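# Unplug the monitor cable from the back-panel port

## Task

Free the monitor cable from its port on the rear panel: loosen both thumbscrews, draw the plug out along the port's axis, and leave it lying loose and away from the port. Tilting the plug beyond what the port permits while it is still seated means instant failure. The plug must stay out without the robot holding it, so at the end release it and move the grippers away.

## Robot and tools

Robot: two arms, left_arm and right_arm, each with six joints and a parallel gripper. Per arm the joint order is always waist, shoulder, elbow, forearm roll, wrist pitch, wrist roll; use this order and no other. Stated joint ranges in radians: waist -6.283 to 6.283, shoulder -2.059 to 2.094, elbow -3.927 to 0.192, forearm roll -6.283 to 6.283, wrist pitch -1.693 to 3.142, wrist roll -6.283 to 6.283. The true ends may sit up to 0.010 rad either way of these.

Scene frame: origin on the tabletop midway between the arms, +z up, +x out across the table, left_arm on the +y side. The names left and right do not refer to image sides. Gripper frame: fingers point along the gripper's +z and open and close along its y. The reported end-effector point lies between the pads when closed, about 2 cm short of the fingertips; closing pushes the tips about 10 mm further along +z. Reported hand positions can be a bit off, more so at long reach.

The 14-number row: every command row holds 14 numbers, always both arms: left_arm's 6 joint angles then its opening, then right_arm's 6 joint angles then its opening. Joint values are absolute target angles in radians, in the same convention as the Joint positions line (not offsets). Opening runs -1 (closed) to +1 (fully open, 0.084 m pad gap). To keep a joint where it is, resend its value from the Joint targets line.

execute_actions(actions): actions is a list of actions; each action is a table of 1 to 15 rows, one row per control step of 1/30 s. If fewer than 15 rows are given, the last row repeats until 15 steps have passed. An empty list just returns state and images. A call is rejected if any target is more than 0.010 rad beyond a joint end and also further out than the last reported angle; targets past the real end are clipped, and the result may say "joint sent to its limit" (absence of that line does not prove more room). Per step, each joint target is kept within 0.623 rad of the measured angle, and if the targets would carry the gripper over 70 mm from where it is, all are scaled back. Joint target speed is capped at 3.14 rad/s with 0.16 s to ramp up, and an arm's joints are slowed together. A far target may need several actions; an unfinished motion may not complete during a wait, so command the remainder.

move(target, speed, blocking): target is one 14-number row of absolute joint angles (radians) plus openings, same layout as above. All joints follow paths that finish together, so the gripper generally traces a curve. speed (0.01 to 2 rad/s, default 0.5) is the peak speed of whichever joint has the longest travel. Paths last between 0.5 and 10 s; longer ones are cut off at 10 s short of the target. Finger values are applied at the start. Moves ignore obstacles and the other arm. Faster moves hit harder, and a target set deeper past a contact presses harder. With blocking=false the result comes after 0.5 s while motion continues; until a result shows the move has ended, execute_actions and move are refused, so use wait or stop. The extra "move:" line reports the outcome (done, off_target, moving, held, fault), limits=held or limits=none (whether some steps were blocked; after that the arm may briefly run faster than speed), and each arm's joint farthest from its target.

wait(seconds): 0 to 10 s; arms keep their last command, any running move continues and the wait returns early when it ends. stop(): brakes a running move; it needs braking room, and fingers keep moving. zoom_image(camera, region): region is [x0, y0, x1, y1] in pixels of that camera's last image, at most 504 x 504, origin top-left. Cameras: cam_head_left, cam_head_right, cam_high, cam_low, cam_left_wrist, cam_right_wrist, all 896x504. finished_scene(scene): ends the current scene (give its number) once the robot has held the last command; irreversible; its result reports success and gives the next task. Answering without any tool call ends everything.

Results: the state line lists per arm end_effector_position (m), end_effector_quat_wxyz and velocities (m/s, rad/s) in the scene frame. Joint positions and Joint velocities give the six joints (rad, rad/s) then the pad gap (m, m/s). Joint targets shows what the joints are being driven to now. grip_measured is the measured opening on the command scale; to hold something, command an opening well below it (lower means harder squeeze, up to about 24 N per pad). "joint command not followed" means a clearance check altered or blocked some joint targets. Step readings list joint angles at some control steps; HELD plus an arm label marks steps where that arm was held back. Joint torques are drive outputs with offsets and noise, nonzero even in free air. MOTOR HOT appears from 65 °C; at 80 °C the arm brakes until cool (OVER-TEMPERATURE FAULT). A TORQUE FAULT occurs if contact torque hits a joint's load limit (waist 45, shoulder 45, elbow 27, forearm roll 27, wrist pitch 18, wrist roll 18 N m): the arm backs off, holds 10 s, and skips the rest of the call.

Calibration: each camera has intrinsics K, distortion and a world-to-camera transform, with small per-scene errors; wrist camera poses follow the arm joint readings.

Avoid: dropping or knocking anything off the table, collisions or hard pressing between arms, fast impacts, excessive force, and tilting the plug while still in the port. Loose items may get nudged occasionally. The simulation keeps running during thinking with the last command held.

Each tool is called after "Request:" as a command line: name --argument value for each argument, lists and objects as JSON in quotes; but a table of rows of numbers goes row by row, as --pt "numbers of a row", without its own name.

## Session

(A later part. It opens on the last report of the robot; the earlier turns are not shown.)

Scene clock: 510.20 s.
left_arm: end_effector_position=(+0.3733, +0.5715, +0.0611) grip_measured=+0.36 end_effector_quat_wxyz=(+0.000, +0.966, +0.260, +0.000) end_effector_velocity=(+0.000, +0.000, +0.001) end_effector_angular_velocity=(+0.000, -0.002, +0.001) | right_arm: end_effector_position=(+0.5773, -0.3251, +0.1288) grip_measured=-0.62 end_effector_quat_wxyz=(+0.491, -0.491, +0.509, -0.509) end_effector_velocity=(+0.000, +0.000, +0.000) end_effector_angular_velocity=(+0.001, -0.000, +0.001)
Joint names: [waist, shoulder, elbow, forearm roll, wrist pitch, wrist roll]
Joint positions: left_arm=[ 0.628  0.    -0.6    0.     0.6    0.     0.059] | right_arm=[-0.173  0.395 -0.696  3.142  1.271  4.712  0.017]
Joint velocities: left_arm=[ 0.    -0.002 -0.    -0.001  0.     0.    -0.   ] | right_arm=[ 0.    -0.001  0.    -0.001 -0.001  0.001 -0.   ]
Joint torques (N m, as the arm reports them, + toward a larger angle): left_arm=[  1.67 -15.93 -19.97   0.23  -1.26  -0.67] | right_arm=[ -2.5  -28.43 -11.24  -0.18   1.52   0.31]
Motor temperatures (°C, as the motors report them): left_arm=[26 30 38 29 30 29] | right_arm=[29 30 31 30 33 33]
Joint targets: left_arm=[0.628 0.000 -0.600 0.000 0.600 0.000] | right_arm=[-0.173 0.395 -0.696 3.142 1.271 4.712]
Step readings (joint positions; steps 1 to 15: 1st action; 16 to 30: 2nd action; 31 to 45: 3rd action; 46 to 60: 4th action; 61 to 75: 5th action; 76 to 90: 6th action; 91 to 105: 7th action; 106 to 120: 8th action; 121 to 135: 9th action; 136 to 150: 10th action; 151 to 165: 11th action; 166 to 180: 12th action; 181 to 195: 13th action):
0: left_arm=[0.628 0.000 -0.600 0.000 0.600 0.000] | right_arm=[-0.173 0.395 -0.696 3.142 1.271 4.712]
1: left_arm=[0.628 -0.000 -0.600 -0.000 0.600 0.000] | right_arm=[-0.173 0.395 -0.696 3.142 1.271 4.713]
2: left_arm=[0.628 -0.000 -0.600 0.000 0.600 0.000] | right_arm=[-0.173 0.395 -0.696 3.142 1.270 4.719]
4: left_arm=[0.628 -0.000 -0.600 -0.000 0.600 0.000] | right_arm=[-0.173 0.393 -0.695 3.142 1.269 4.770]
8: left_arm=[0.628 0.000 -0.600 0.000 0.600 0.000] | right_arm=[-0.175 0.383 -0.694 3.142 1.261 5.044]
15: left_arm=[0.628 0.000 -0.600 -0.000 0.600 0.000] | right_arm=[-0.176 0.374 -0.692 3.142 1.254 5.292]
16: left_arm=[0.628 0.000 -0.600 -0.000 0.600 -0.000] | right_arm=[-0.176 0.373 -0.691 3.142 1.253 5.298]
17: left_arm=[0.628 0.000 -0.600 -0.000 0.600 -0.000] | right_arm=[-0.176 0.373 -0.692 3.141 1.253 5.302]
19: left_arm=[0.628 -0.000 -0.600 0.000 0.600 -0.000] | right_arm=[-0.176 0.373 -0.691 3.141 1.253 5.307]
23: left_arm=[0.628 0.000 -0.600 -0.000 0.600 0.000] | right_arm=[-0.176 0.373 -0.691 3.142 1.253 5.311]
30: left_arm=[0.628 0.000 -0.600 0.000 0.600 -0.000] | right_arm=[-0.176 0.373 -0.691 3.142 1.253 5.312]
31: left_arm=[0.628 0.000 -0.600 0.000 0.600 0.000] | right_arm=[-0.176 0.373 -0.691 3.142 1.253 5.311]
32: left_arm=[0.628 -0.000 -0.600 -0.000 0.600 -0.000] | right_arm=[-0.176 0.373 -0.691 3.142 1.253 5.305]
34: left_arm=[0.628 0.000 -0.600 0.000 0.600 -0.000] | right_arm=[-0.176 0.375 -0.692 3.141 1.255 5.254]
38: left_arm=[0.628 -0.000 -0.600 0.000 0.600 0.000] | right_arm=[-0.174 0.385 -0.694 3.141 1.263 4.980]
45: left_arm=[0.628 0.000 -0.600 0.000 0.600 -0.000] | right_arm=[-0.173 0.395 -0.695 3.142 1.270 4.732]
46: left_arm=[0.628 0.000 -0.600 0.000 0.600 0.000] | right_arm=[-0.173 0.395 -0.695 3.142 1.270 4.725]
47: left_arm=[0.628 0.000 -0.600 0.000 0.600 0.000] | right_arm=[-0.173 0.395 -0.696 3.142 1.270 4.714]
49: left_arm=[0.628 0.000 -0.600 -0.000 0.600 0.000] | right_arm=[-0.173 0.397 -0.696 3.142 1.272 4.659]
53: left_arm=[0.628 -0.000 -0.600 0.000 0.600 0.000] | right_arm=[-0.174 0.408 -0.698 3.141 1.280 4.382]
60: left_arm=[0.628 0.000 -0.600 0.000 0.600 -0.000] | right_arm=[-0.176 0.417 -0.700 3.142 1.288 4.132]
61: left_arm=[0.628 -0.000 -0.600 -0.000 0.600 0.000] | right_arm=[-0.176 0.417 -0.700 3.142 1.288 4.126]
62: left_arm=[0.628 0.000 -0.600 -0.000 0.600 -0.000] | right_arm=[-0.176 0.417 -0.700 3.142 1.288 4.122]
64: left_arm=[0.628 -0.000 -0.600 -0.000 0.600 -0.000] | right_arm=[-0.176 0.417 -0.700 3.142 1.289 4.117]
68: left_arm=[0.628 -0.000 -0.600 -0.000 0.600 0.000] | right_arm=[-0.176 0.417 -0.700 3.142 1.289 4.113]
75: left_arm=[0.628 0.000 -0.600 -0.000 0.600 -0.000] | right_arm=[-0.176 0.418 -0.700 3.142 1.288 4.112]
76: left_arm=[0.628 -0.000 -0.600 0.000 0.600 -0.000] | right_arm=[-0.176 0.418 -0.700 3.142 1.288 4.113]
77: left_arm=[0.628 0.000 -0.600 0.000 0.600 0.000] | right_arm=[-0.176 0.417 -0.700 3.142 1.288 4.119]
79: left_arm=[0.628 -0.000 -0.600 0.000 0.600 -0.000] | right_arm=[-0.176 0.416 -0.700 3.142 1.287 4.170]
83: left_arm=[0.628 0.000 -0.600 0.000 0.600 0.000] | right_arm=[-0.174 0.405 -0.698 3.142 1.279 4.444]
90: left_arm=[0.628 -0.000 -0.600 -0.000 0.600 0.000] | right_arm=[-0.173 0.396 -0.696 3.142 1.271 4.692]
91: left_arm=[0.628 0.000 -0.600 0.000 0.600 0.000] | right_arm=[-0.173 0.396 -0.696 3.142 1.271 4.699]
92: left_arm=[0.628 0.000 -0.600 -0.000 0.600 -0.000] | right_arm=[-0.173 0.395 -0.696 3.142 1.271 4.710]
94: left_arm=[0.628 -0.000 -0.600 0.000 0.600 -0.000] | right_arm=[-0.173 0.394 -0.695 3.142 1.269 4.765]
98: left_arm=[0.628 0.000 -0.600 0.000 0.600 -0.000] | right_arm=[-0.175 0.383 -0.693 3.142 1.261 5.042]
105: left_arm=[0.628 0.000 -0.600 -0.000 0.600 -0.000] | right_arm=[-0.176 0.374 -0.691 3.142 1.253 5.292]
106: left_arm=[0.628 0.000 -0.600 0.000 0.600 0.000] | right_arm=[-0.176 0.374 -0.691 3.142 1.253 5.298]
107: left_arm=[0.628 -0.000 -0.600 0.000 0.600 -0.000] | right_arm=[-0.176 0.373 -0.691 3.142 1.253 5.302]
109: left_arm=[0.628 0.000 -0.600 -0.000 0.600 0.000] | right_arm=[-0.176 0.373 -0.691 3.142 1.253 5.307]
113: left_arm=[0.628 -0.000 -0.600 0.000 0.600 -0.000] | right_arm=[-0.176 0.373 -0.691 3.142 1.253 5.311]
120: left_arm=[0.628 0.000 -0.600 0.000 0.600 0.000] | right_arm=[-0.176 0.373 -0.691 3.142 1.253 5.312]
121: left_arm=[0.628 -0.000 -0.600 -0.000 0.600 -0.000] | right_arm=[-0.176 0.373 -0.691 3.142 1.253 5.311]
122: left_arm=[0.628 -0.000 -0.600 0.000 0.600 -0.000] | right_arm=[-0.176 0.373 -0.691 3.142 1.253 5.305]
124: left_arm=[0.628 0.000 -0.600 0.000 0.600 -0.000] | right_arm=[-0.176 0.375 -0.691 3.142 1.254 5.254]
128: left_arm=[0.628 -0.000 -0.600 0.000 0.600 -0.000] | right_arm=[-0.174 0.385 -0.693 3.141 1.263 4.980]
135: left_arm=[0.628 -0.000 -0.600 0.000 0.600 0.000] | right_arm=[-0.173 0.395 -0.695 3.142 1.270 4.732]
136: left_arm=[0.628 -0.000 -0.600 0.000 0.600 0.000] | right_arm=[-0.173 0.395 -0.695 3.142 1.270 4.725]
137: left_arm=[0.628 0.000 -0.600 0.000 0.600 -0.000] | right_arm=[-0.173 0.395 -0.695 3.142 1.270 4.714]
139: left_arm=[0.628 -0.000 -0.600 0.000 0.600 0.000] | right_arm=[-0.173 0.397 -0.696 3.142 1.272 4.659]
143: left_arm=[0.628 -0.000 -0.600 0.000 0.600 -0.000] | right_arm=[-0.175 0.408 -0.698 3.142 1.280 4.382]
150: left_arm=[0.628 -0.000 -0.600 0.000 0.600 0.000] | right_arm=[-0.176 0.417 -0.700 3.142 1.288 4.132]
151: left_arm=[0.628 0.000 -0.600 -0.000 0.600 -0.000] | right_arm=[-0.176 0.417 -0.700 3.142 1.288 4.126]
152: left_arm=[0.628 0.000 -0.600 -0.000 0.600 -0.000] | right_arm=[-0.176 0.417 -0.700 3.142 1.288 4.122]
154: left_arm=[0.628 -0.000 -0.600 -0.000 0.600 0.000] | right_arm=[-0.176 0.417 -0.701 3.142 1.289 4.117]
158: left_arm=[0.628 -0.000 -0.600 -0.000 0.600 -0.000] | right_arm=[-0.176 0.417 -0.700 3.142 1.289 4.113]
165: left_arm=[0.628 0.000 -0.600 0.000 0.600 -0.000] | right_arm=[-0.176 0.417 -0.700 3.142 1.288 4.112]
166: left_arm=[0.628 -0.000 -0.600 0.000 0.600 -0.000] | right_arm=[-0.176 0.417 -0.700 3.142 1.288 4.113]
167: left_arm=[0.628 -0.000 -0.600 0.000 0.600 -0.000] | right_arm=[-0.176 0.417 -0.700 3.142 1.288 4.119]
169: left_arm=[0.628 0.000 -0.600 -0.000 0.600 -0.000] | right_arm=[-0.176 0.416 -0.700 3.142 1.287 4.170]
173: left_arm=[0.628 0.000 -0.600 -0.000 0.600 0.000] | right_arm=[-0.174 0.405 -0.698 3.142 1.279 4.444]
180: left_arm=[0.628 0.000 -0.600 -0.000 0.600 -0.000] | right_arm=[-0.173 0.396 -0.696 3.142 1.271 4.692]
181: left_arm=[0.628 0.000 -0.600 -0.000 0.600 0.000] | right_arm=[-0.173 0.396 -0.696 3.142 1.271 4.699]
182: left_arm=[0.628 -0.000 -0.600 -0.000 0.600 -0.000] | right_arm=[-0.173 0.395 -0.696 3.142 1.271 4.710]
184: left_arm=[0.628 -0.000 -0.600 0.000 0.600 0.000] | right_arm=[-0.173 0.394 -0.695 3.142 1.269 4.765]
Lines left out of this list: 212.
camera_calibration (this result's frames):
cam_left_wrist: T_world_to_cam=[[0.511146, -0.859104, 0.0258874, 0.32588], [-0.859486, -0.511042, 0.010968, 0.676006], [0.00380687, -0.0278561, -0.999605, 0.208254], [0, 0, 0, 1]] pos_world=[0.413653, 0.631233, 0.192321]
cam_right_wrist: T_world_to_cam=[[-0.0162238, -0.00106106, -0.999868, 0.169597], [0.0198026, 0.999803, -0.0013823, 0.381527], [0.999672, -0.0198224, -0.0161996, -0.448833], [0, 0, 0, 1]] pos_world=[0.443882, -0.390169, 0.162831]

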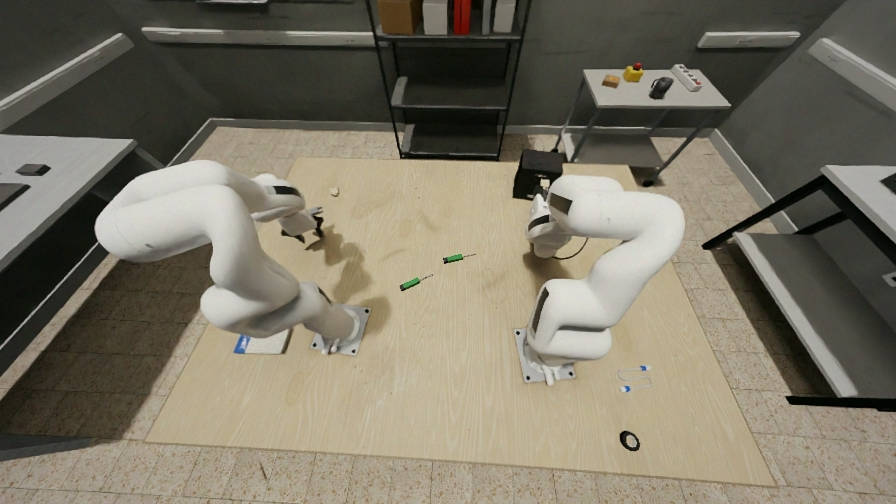

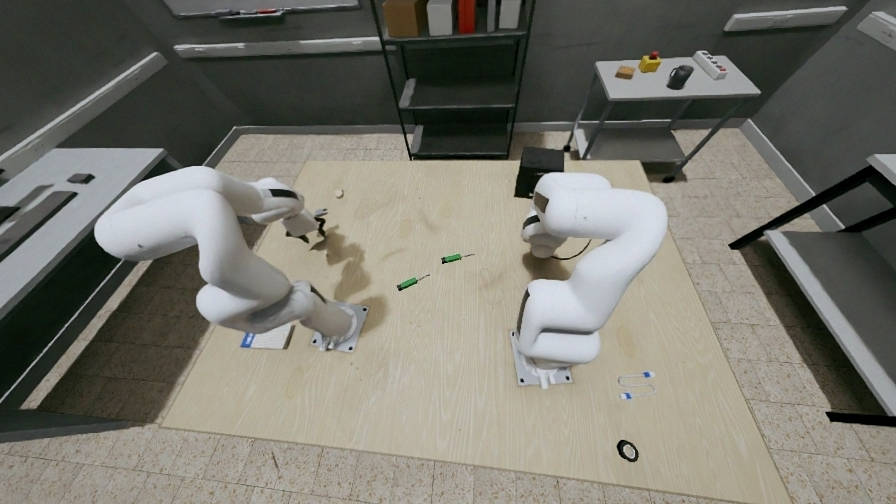

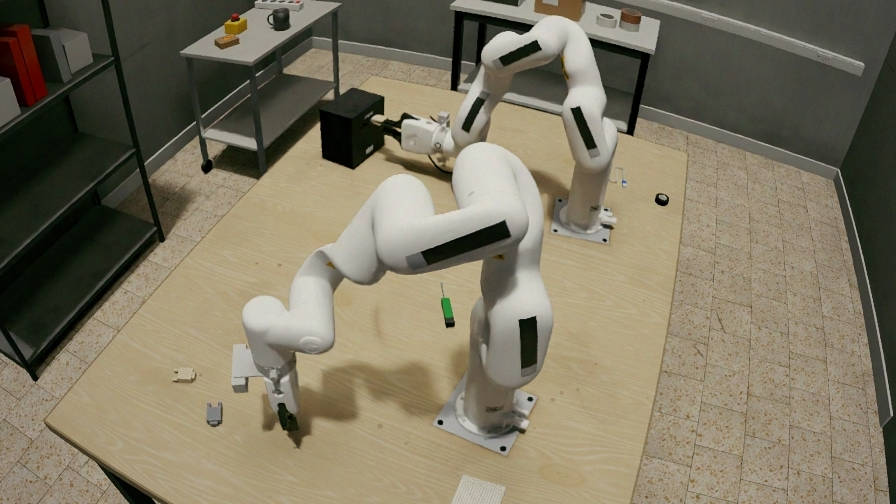

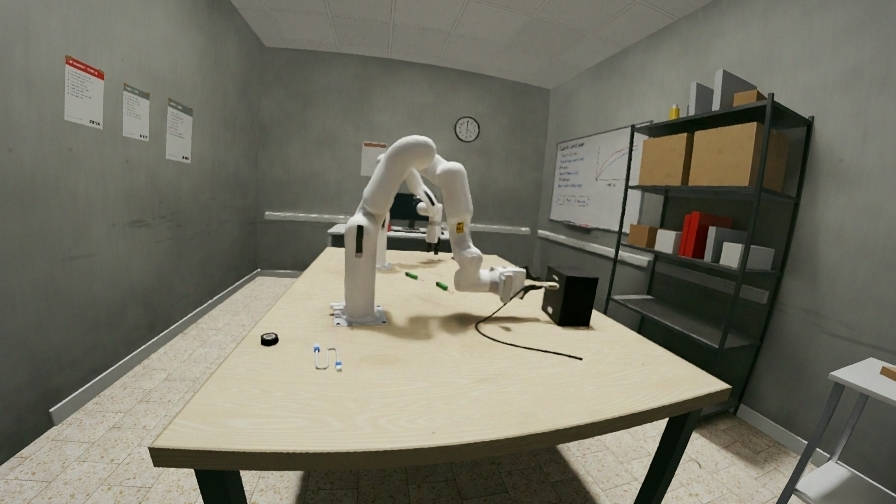

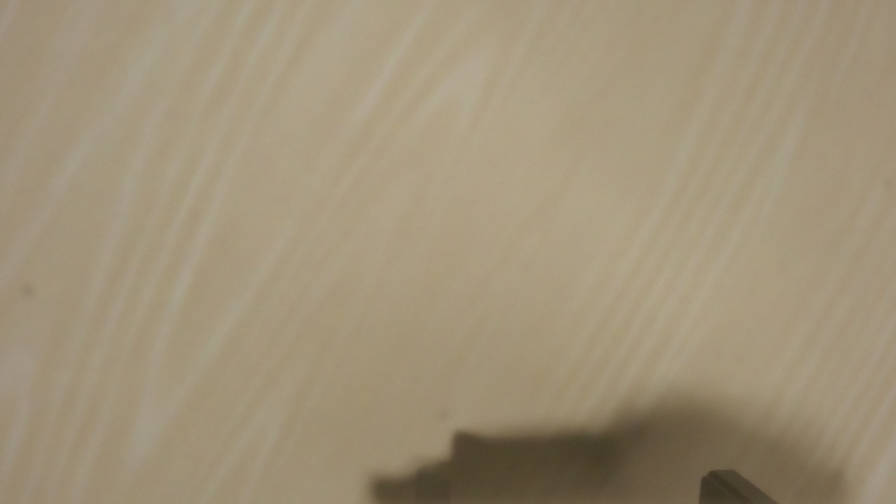

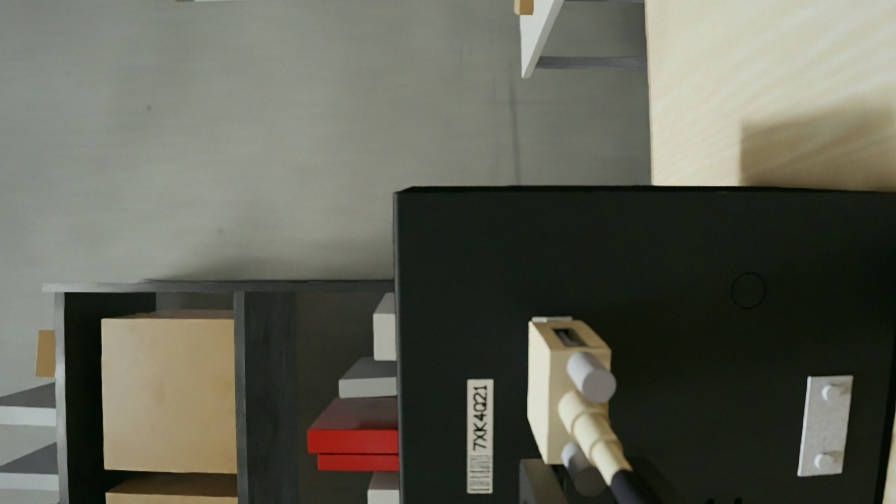

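Request:
execute_actions --actions '[[[0.628,0,-0.6,0,0.6,0,0.37,-0.1762,0.373,-0.6911,3.1416,1.2529,5.312,-0.7]],[[0.628,0,-0.6,0,0.6,0,0.37,-0.1762,0.373,-0.6911,3.1416,1.2529,5.312,-1]],[[0.628,0,-0.6,0,0.6,0,0.37,-0.1727,0.3953,-0.6957,3.1416,1.2706,4.712,-1]],[[0.628,0,-0.6,0,0.6,0,0.37,-0.1762,0.4176,-0.7003,3.1416,1.2883,4.112,-1]],[[0.628,0,-0.6,0,0.6,0,0.37,-0.1762,0.4176,-0.7003,3.1416,1.2883,4.112,-0.7]],[[0.628,0,-0.6,0,0.6,0,0.37,-0.1727,0.3953,-0.6957,3.1416,1.2706,4.712,-0.7]],[[0.628,0,-0.6,0,0.6,0,0.37,-0.1762,0.373,-0.6911,3.1416,1.2529,5.312,-0.7]],[[0.628,0,-0.6,0,0.6,0,0.37,-0.1762,0.373,-0.6911,3.1416,1.2529,5.312,-1]],[[0.628,0,-0.6,0,0.6,0,0.37,-0.1727,0.3953,-0.6957,3.1416,1.2706,4.712,-1]],[[0.628,0,-0.6,0,0.6,0,0.37,-0.1762,0.4176,-0.7003,3.1416,1.2883,4.112,-1]],[[0.628,0,-0.6,0,0.6,0,0.37,-0.1762,0.4176,-0.7003,3.1416,1.2883,4.112,-0.7]],[[0.628,0,-0.6,0,0.6,0,0.37,-0.1727,0.3953,-0.6957,3.1416,1.2706,4.712,-0.7]],[[0.628,0,-0.6,0,0.6,0,0.37,-0.1762,0.373,-0.6911,3.1416,1.2529,5.312,-0.7]],[[0.628,0,-0.6,0,0.6,0,0.37,-0.1762,0.373,-0.6911,3.1416,1.2529,5.312,-1]],[[0.628,0,-0.6,0,0.6,0,0.37,-0.1727,0.3953,-0.6957,3.1416,1.2706,4.712,-1]],[[0.628,0,-0.6,0,0.6,0,0.37,-0.1762,0.4176,-0.7003,3.1416,1.2883,4.112,-1]],[[0.628,0,-0.6,0,0.6,0,0.37,-0.1762,0.4176,-0.7003,3.1416,1.2883,4.112,-0.7]],[[0.628,0,-0.6,0,0.6,0,0.37,-0.1727,0.3953,-0.6957,3.1416,1.2706,4.712,-0.7]],[[0.628,0,-0.6,0,0.6,0,0.37,-0.1762,0.373,-0.6911,3.1416,1.2529,5.312,-0.7]],[[0.628,0,-0.6,0,0.6,0,0.37,-0.1762,0.373,-0.6911,3.1416,1.2529,5.312,-1]],[[0.628,0,-0.6,0,0.6,0,0.37,-0.1727,0.3953,-0.6957,3.1416,1.2706,4.712,-1]],[[0.628,0,-0.6,0,0.6,0,0.37,-0.1762,0.4176,-0.7003,3.1416,1.2883,4.112,-1]],[[0.628,0,-0.6,0,0.6,0,0.37,-0.1762,0.4176,-0.7003,3.1416,1.2883,4.112,-0.7]],[[0.628,0,-0.6,0,0.6,0,0.37,-0.1727,0.3953,-0.6957,3.1416,1.2706,4.712,-0.7]],[[0.628,0,-0.6,0,0.6,0,0.37,-0.1762,0.373,-0.6911,3.1416,1.2529,5.312,-0.7]],[[0.628,0,-0.6,0,0.6,0,0.37,-0.1762,0.373,-0.6911,3.1416,1.2529,5.312,-1]],[[0.628,0,-0.6,0,0.6,0,0.37,-0.1727,0.3953,-0.6957,3.1416,1.2706,4.712,-1]],[[0.628,0,-0.6,0,0.6,0,0.37,-0.1762,0.4176,-0.7003,3.1416,1.2883,4.112,-1]],[[0.628,0,-0.6,0,0.6,0,0.37,-0.1762,0.4176,-0.7003,3.1416,1.2883,4.112,-0.7]],[[0.628,0,-0.6,0,0.6,0,0.37,-0.1727,0.3953,-0.6957,3.1416,1.2706,4.712,-0.7]],[[0.628,0,-0.6,0,0.6,0,0.37,-0.1762,0.373,-0.6911,3.1416,1.2529,5.312,-0.7]],[[0.628,0,-0.6,0,0.6,0,0.37,-0.1762,0.373,-0.6911,3.1416,1.2529,5.312,-1]],[[0.628,0,-0.6,0,0.6,0,0.37,-0.1727,0.3953,-0.6957,3.1416,1.2706,4.712,-1]],[[0.628,0,-0.6,0,0.6,0,0.37,-0.1762,0.4176,-0.7003,3.1416,1.2883,4.112,-1]],[[0.628,0,-0.6,0,0.6,0,0.37,-0.1762,0.4176,-0.7003,3.1416,1.2883,4.112,-0.7]],[[0.628,0,-0.6,0,0.6,0,0.37,-0.1727,0.3953,-0.6957,3.1416,1.2706,4.712,-0.7]],[[0.628,0,-0.6,0,0.6,0,0.37,-0.1762,0.373,-0.6911,3.1416,1.2529,5.312,-0.7]],[[0.628,0,-0.6,0,0.6,0,0.37,-0.1762,0.373,-0.6911,3.1416,1.2529,5.312,-1]],[[0.628,0,-0.6,0,0.6,0,0.37,-0.1727,0.3953,-0.6957,3.1416,1.2706,4.712,-1]],[[0.628,0,-0.6,0,0.6,0,0.37,-0.1762,0.4176,-0.7003,3.1416,1.2883,4.112,-1]],[[0.628,0,-0.6,0,0.6,0,0.37,-0.1762,0.4176,-0.7003,3.1416,1.2883,4.112,-0.7]],[[0.628,0,-0.6,0,0.6,0,0.37,-0.1727,0.3953,-0.6957,3.1416,1.2706,4.712,-0.7]],[[0.628,0,-0.6,0,0.6,0,0.37,-0.1762,0.373,-0.6911,3.1416,1.2529,5.312,-0.7]],[[0.628,0,-0.6,0,0.6,0,0.37,-0.1762,0.373,-0.6911,3.1416,1.2529,5.312,-1]],[[0.628,0,-0.6,0,0.6,0,0.37,-0.1727,0.3953,-0.6957,3.1416,1.2706,4.712,-1]],[[0.628,0,-0.6,0,0.6,0,0.37,-0.1762,0.4176,-0.7003,3.1416,1.2883,4.112,-1]],[[0.628,0,-0.6,0,0.6,0,0.37,-0.1762,0.4176,-0.7003,3.1416,1.2883,4.112,-0.7]],[[0.628,0,-0.6,0,0.6,0,0.37,-0.1727,0.3953,-0.6957,3.1416,1.2706,4.712,-0.7]],[[0.628,0,-0.6,0,0.6,0,0.37,-0.1762,0.373,-0.6911,3.1416,1.2529,5.312,-0.7]],[[0.628,0,-0.6,0,0.6,0,0.37,-0.1762,0.373,-0.6911,3.1416,1.2529,5.312,-1]],[[0.628,0,-0.6,0,0.6,0,0.37,-0.1727,0.3953,-0.6957,3.1416,1.2706,4.712,-1]],[[0.628,0,-0.6,0,0.6,0,0.37,-0.1762,0.4176,-0.7003,3.1416,1.2883,4.112,-1]],[[0.628,0,-0.6,0,0.6,0,0.37,-0.1762,0.4176,-0.7003,3.1416,1.2883,4.112,-0.7]],[[0.628,0,-0.6,0,0.6,0,0.37,-0.1727,0.3953,-0.6957,3.1416,1.2706,4.712,-0.6]]]'

Request:
zoom_image --camera "cam_right_wrist" --region '[400,250,760,504]'

Scene clock: 592.60 s.
left_arm: end_effector_position=(+0.3733, +0.5715, +0.0611) grip_measured=+0.36 end_effector_quat_wxyz=(+0.000, +0.966, +0.260, +0.000) end_effector_velocity=(-0.000, -0.000, -0.000) end_effector_angular_velocity=(-0.001, +0.001, -0.001) | right_arm: end_effector_position=(+0.5774, -0.3252, +0.1288) grip_measured=-0.62 end_effector_quat_wxyz=(+0.486, -0.496, +0.504, -0.514) end_effector_velocity=(-0.002, +0.000, -0.001) end_effector_angular_velocity=(+0.223, -0.001, +0.001)
Joint names: [waist, shoulder, elbow, forearm roll, wrist pitch, wrist roll]
Joint positions: left_arm=[ 0.628  0.    -0.6    0.     0.6   -0.     0.059] | right_arm=[-0.173  0.396 -0.696  3.142  1.271  4.692  0.017]
Joint velocities: left_arm=[-0.001  0.     0.    -0.     0.001  0.    -0.   ] | right_arm=[ 0.001 -0.005  0.004 -0.    -0.008  0.223 -0.   ]
Joint torques (N m, as the arm reports them, + toward a larger angle): left_arm=[  1.17 -15.69 -20.01   0.3   -1.37  -0.72] | right_arm=[ -2.68 -28.1  -11.51  -0.28   1.63   0.26]
Motor temperatures (°C, as the motors report them): left_arm=[26 30 38 29 30 29] | right_arm=[29 30 31 30 33 33]
Joint targets: left_arm=[0.628 0.000 -0.600 0.000 0.600 0.000] | right_arm=[-0.173 0.395 -0.696 3.142 1.271 4.712]
Step readings (joint positions; steps 1 to 15: 1st action; 16 to 30: 2nd action; 31 to 45: 3rd action; 46 to 60: 4th action; 61 to 75: 5th action; 76 to 90: 6th action; 91 to 105: 7th action; 106 to 120: 8th action; 121 to 135: 9th action; 136 to 150: 10th action; 151 to 165: 11th action; 166 to 180: 12th action; 181 to 195: 13th action):
0: left_arm=[0.628 -0.000 -0.600 -0.000 0.600 0.000] | right_arm=[-0.173 0.395 -0.696 3.142 1.271 4.712]
1: left_arm=[0.628 -0.000 -0.600 -0.000 0.600 0.000] | right_arm=[-0.173 0.395 -0.696 3.142 1.271 4.713]
2: left_arm=[0.628 0.000 -0.600 -0.000 0.600 0.000] | right_arm=[-0.173 0.395 -0.696 3.142 1.270 4.719]
4: left_arm=[0.628 -0.000 -0.600 -0.000 0.600 -0.000] | right_arm=[-0.173 0.393 -0.695 3.142 1.269 4.770]
8: left_arm=[0.628 0.000 -0.600 -0.000 0.600 -0.000] | right_arm=[-0.175 0.383 -0.693 3.142 1.261 5.044]
15: left_arm=[0.628 -0.000 -0.600 0.000 0.600 0.000] | right_arm=[-0.176 0.374 -0.691 3.142 1.253 5.292]
16: left_arm=[0.628 0.000 -0.600 0.000 0.600 -0.000] | right_arm=[-0.176 0.374 -0.691 3.142 1.253 5.298]
17: left_arm=[0.628 -0.000 -0.600 -0.000 0.600 -0.000] | right_arm=[-0.176 0.373 -0.691 3.142 1.253 5.302]
19: left_arm=[0.628 0.000 -0.600 0.000 0.600 0.000] | right_arm=[-0.176 0.373 -0.691 3.142 1.253 5.307]
23: left_arm=[0.628 0.000 -0.600 -0.000 0.600 0.000] | right_arm=[-0.176 0.373 -0.691 3.142 1.253 5.311]
30: left_arm=[0.628 -0.000 -0.600 0.000 0.600 0.000] | right_arm=[-0.176 0.373 -0.691 3.142 1.253 5.312]
31: left_arm=[0.628 0.000 -0.600 -0.000 0.600 -0.000] | right_arm=[-0.176 0.373 -0.691 3.142 1.253 5.311]
32: left_arm=[0.628 -0.000 -0.600 0.000 0.600 0.000] | right_arm=[-0.176 0.373 -0.691 3.142 1.253 5.305]
34: left_arm=[0.628 0.000 -0.600 -0.000 0.600 -0.000] | right_arm=[-0.176 0.375 -0.691 3.142 1.254 5.254]
38: left_arm=[0.628 0.000 -0.600 0.000 0.600 -0.000] | right_arm=[-0.174 0.385 -0.693 3.141 1.263 4.980]
45: left_arm=[0.628 0.000 -0.600 0.000 0.600 -0.000] | right_arm=[-0.173 0.395 -0.695 3.142 1.270 4.732]
46: left_arm=[0.628 -0.000 -0.600 0.000 0.600 -0.000] | right_arm=[-0.173 0.395 -0.695 3.142 1.270 4.725]
47: left_arm=[0.628 0.000 -0.600 0.000 0.600 0.000] | right_arm=[-0.173 0.395 -0.695 3.142 1.270 4.714]
49: left_arm=[0.628 -0.000 -0.600 0.000 0.600 0.000] | right_arm=[-0.173 0.397 -0.696 3.142 1.272 4.659]
53: left_arm=[0.628 0.000 -0.600 -0.000 0.600 0.000] | right_arm=[-0.175 0.408 -0.698 3.142 1.280 4.382]
60: left_arm=[0.628 0.000 -0.600 -0.000 0.600 -0.000] | right_arm=[-0.176 0.417 -0.700 3.142 1.287 4.132]
61: left_arm=[0.628 0.000 -0.600 0.000 0.600 0.000] | right_arm=[-0.176 0.417 -0.700 3.142 1.288 4.126]
62: left_arm=[0.628 0.000 -0.600 -0.000 0.600 -0.000] | right_arm=[-0.176 0.417 -0.700 3.142 1.288 4.122]
64: left_arm=[0.628 0.000 -0.600 -0.000 0.600 -0.000] | right_arm=[-0.176 0.417 -0.701 3.142 1.289 4.117]
68: left_arm=[0.628 0.000 -0.600 0.000 0.600 -0.000] | right_arm=[-0.176 0.417 -0.701 3.142 1.289 4.113]
75: left_arm=[0.628 -0.000 -0.600 0.000 0.600 0.000] | right_arm=[-0.176 0.417 -0.700 3.142 1.288 4.112]
76: left_arm=[0.628 -0.000 -0.600 -0.000 0.600 -0.000] | right_arm=[-0.176 0.417 -0.700 3.142 1.288 4.113]
77: left_arm=[0.628 -0.000 -0.600 0.000 0.600 -0.000] | right_arm=[-0.176 0.417 -0.700 3.142 1.288 4.119]
79: left_arm=[0.628 -0.000 -0.600 0.000 0.600 -0.000] | right_arm=[-0.176 0.416 -0.700 3.142 1.287 4.170]
83: left_arm=[0.628 0.000 -0.600 0.000 0.600 0.000] | right_arm=[-0.174 0.405 -0.698 3.142 1.279 4.444]
90: left_arm=[0.628 0.000 -0.600 0.000 0.600 0.000] | right_arm=[-0.173 0.396 -0.696 3.142 1.271 4.692]
91: left_arm=[0.628 -0.000 -0.600 0.000 0.600 -0.000] | right_arm=[-0.173 0.396 -0.696 3.142 1.271 4.699]
92: left_arm=[0.628 -0.000 -0.600 0.000 0.600 0.000] | right_arm=[-0.173 0.395 -0.696 3.142 1.271 4.710]
94: left_arm=[0.628 0.000 -0.600 0.000 0.600 -0.000] | right_arm=[-0.173 0.394 -0.695 3.142 1.269 4.765]
98: left_arm=[0.628 -0.000 -0.600 -0.000 0.600 -0.000] | right_arm=[-0.175 0.383 -0.693 3.142 1.261 5.042]
105: left_arm=[0.628 0.000 -0.600 -0.000 0.600 0.000] | right_arm=[-0.176 0.374 -0.691 3.142 1.253 5.292]
106: left_arm=[0.628 -0.000 -0.600 -0.000 0.600 -0.000] | right_arm=[-0.176 0.374 -0.691 3.142 1.253 5.298]
107: left_arm=[0.628 -0.000 -0.600 -0.000 0.600 -0.000] | right_arm=[-0.176 0.373 -0.691 3.142 1.253 5.302]
109: left_arm=[0.628 -0.000 -0.600 -0.000 0.600 0.000] | right_arm=[-0.176 0.373 -0.691 3.142 1.253 5.307]
113: left_arm=[0.628 0.000 -0.600 -0.000 0.600 0.000] | right_arm=[-0.176 0.373 -0.691 3.142 1.253 5.311]
120: left_arm=[0.628 0.000 -0.600 0.000 0.600 -0.000] | right_arm=[-0.176 0.373 -0.691 3.142 1.253 5.312]
121: left_arm=[0.628 -0.000 -0.600 -0.000 0.600 0.000] | right_arm=[-0.176 0.373 -0.691 3.142 1.253 5.311]
122: left_arm=[0.628 0.000 -0.600 0.000 0.600 0.000] | right_arm=[-0.176 0.373 -0.691 3.142 1.253 5.305]
124: left_arm=[0.628 0.000 -0.600 0.000 0.600 -0.000] | right_arm=[-0.176 0.375 -0.691 3.142 1.254 5.254]
128: left_arm=[0.628 0.000 -0.600 0.000 0.600 0.000] | right_arm=[-0.174 0.385 -0.693 3.141 1.263 4.980]
135: left_arm=[0.628 0.000 -0.600 0.000 0.600 0.000] | right_arm=[-0.173 0.395 -0.695 3.142 1.270 4.732]
136: left_arm=[0.628 -0.000 -0.600 -0.000 0.600 0.000] | right_arm=[-0.173 0.395 -0.695 3.142 1.270 4.725]
137: left_arm=[0.628 -0.000 -0.600 -0.000 0.600 -0.000] | right_arm=[-0.173 0.395 -0.695 3.142 1.270 4.714]
139: left_arm=[0.628 -0.000 -0.600 0.000 0.600 0.000] | right_arm=[-0.173 0.397 -0.696 3.142 1.272 4.659]
143: left_arm=[0.628 -0.000 -0.600 0.000 0.600 0.000] | right_arm=[-0.175 0.408 -0.698 3.142 1.280 4.382]
150: left_arm=[0.628 -0.000 -0.600 0.000 0.600 0.000] | right_arm=[-0.176 0.417 -0.700 3.142 1.287 4.132]
151: left_arm=[0.628 0.000 -0.600 0.000 0.600 0.000] | right_arm=[-0.176 0.417 -0.700 3.142 1.288 4.126]
152: left_arm=[0.628 0.000 -0.600 0.000 0.600 -0.000] | right_arm=[-0.176 0.417 -0.700 3.142 1.288 4.122]
154: left_arm=[0.628 0.000 -0.600 -0.000 0.600 0.000] | right_arm=[-0.176 0.417 -0.701 3.142 1.289 4.117]
158: left_arm=[0.628 -0.000 -0.600 -0.000 0.600 -0.000] | right_arm=[-0.176 0.417 -0.701 3.142 1.289 4.113]
165: left_arm=[0.628 0.000 -0.600 0.000 0.600 0.000] | right_arm=[-0.176 0.417 -0.700 3.142 1.288 4.112]
166: left_arm=[0.628 -0.000 -0.600 0.000 0.600 -0.000] | right_arm=[-0.176 0.417 -0.700 3.142 1.288 4.113]
167: left_arm=[0.628 0.000 -0.600 -0.000 0.600 -0.000] | right_arm=[-0.176 0.417 -0.700 3.142 1.288 4.119]
169: left_arm=[0.628 0.000 -0.600 -0.000 0.600 0.000] | right_arm=[-0.176 0.416 -0.700 3.142 1.287 4.170]
173: left_arm=[0.628 0.000 -0.600 -0.000 0.600 0.000] | right_arm=[-0.174 0.405 -0.698 3.142 1.279 4.444]
180: left_arm=[0.628 -0.000 -0.600 0.000 0.600 0.000] | right_arm=[-0.173 0.396 -0.696 3.142 1.271 4.692]
181: left_arm=[0.628 0.000 -0.600 0.000 0.600 0.000] | right_arm=[-0.173 0.396 -0.696 3.142 1.271 4.699]
182: left_arm=[0.628 -0.000 -0.600 0.000 0.600 -0.000] | right_arm=[-0.173 0.395 -0.696 3.142 1.271 4.710]
184: left_arm=[0.628 0.000 -0.600 -0.000 0.600 0.000] | right_arm=[-0.173 0.394 -0.695 3.142 1.269 4.765]
Lines left out of this list: 207.
camera_calibration (this result's frames):
cam_left_wrist: T_world_to_cam=[[0.511146, -0.859104, 0.0258874, 0.32588], [-0.859485, -0.511042, 0.0109683, 0.676006], [0.0038066, -0.0278562, -0.999605, 0.208255], [0, 0, 0, 1]] pos_world=[0.413653, 0.631233, 0.192321]
cam_right_wrist: T_world_to_cam=[[-0.0164753, -0.0209629, -0.999644, 0.16324], [0.0199763, 0.999574, -0.0212906, 0.384008], [0.999665, -0.02032, -0.0160495, -0.449099], [0, 0, 0, 1]] pos_world=[0.443966, -0.389548, 0.16415]

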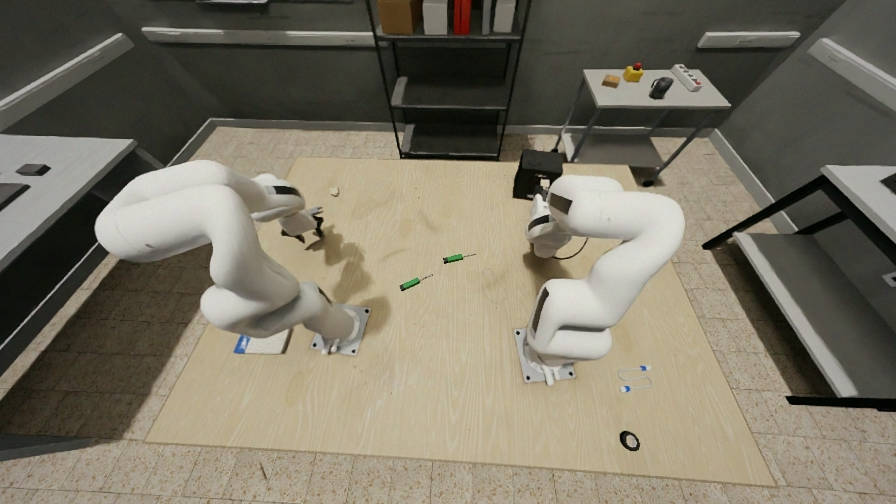

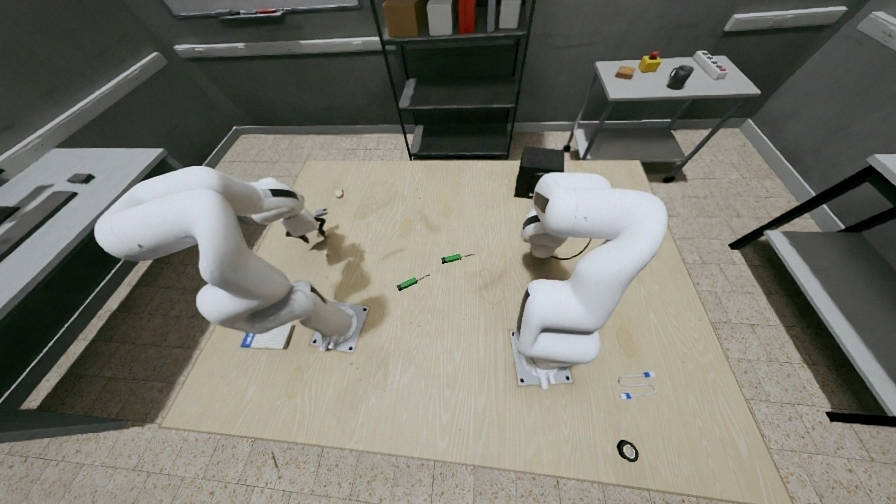

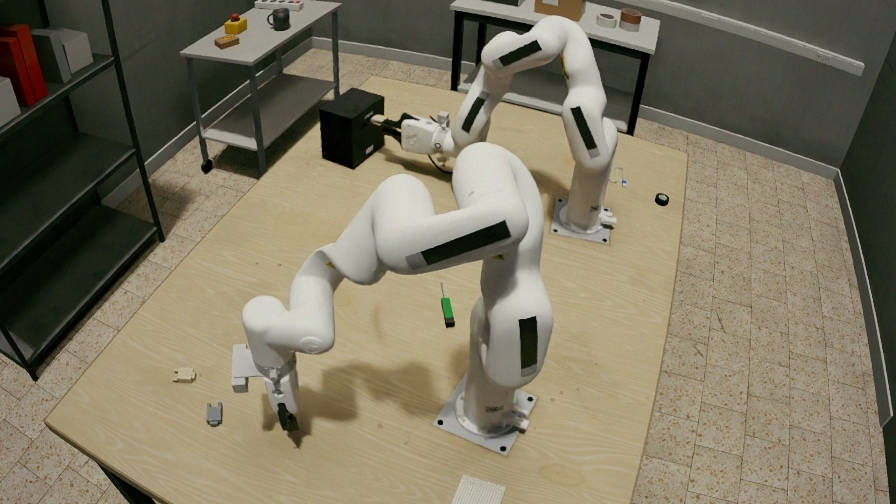

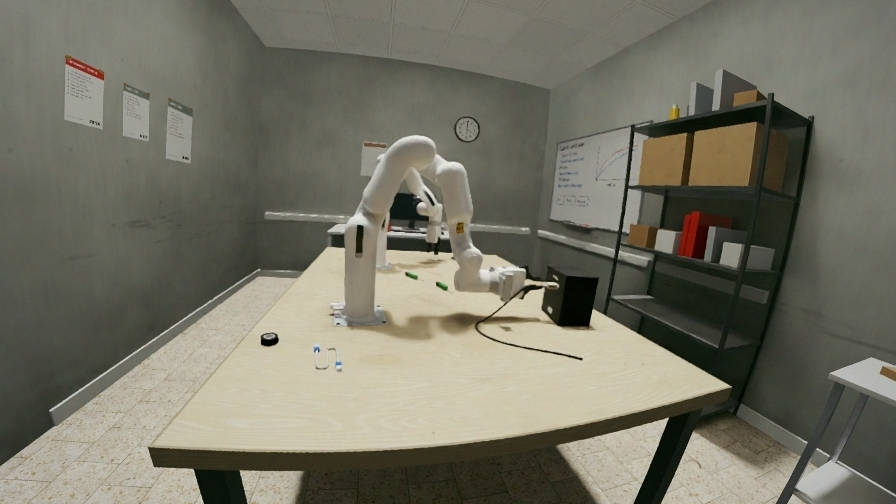

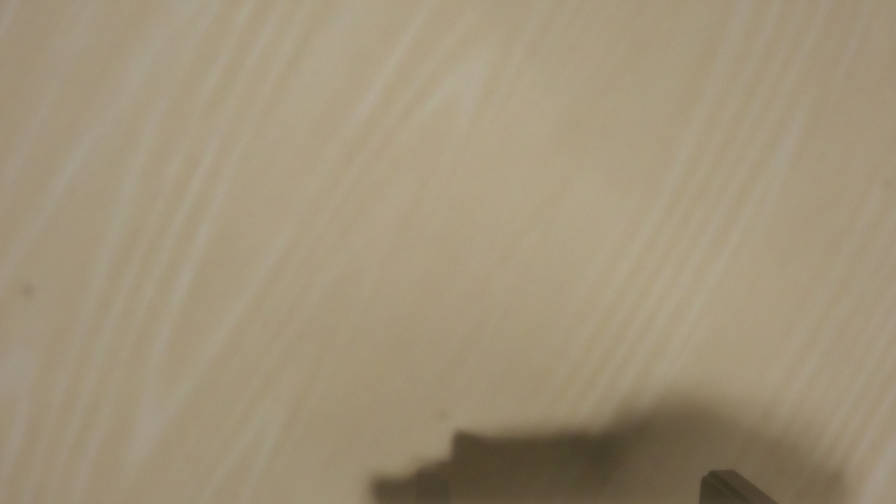

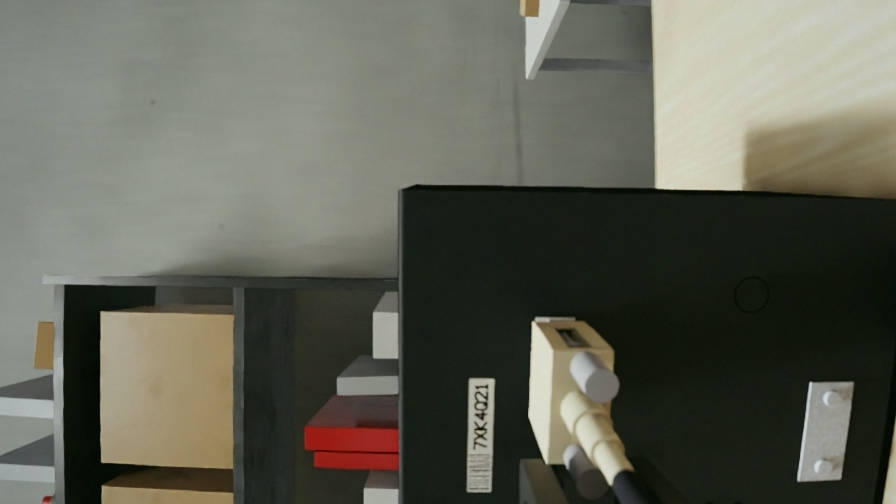

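Region (400, 250, 760, 504) of cam_right_wrist's 896x504 image, scaled by 1.400, with more detail than that image has; it fills the top 356 rows of this view, and the rest is white.

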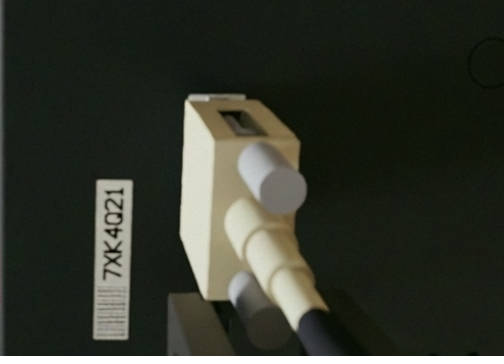

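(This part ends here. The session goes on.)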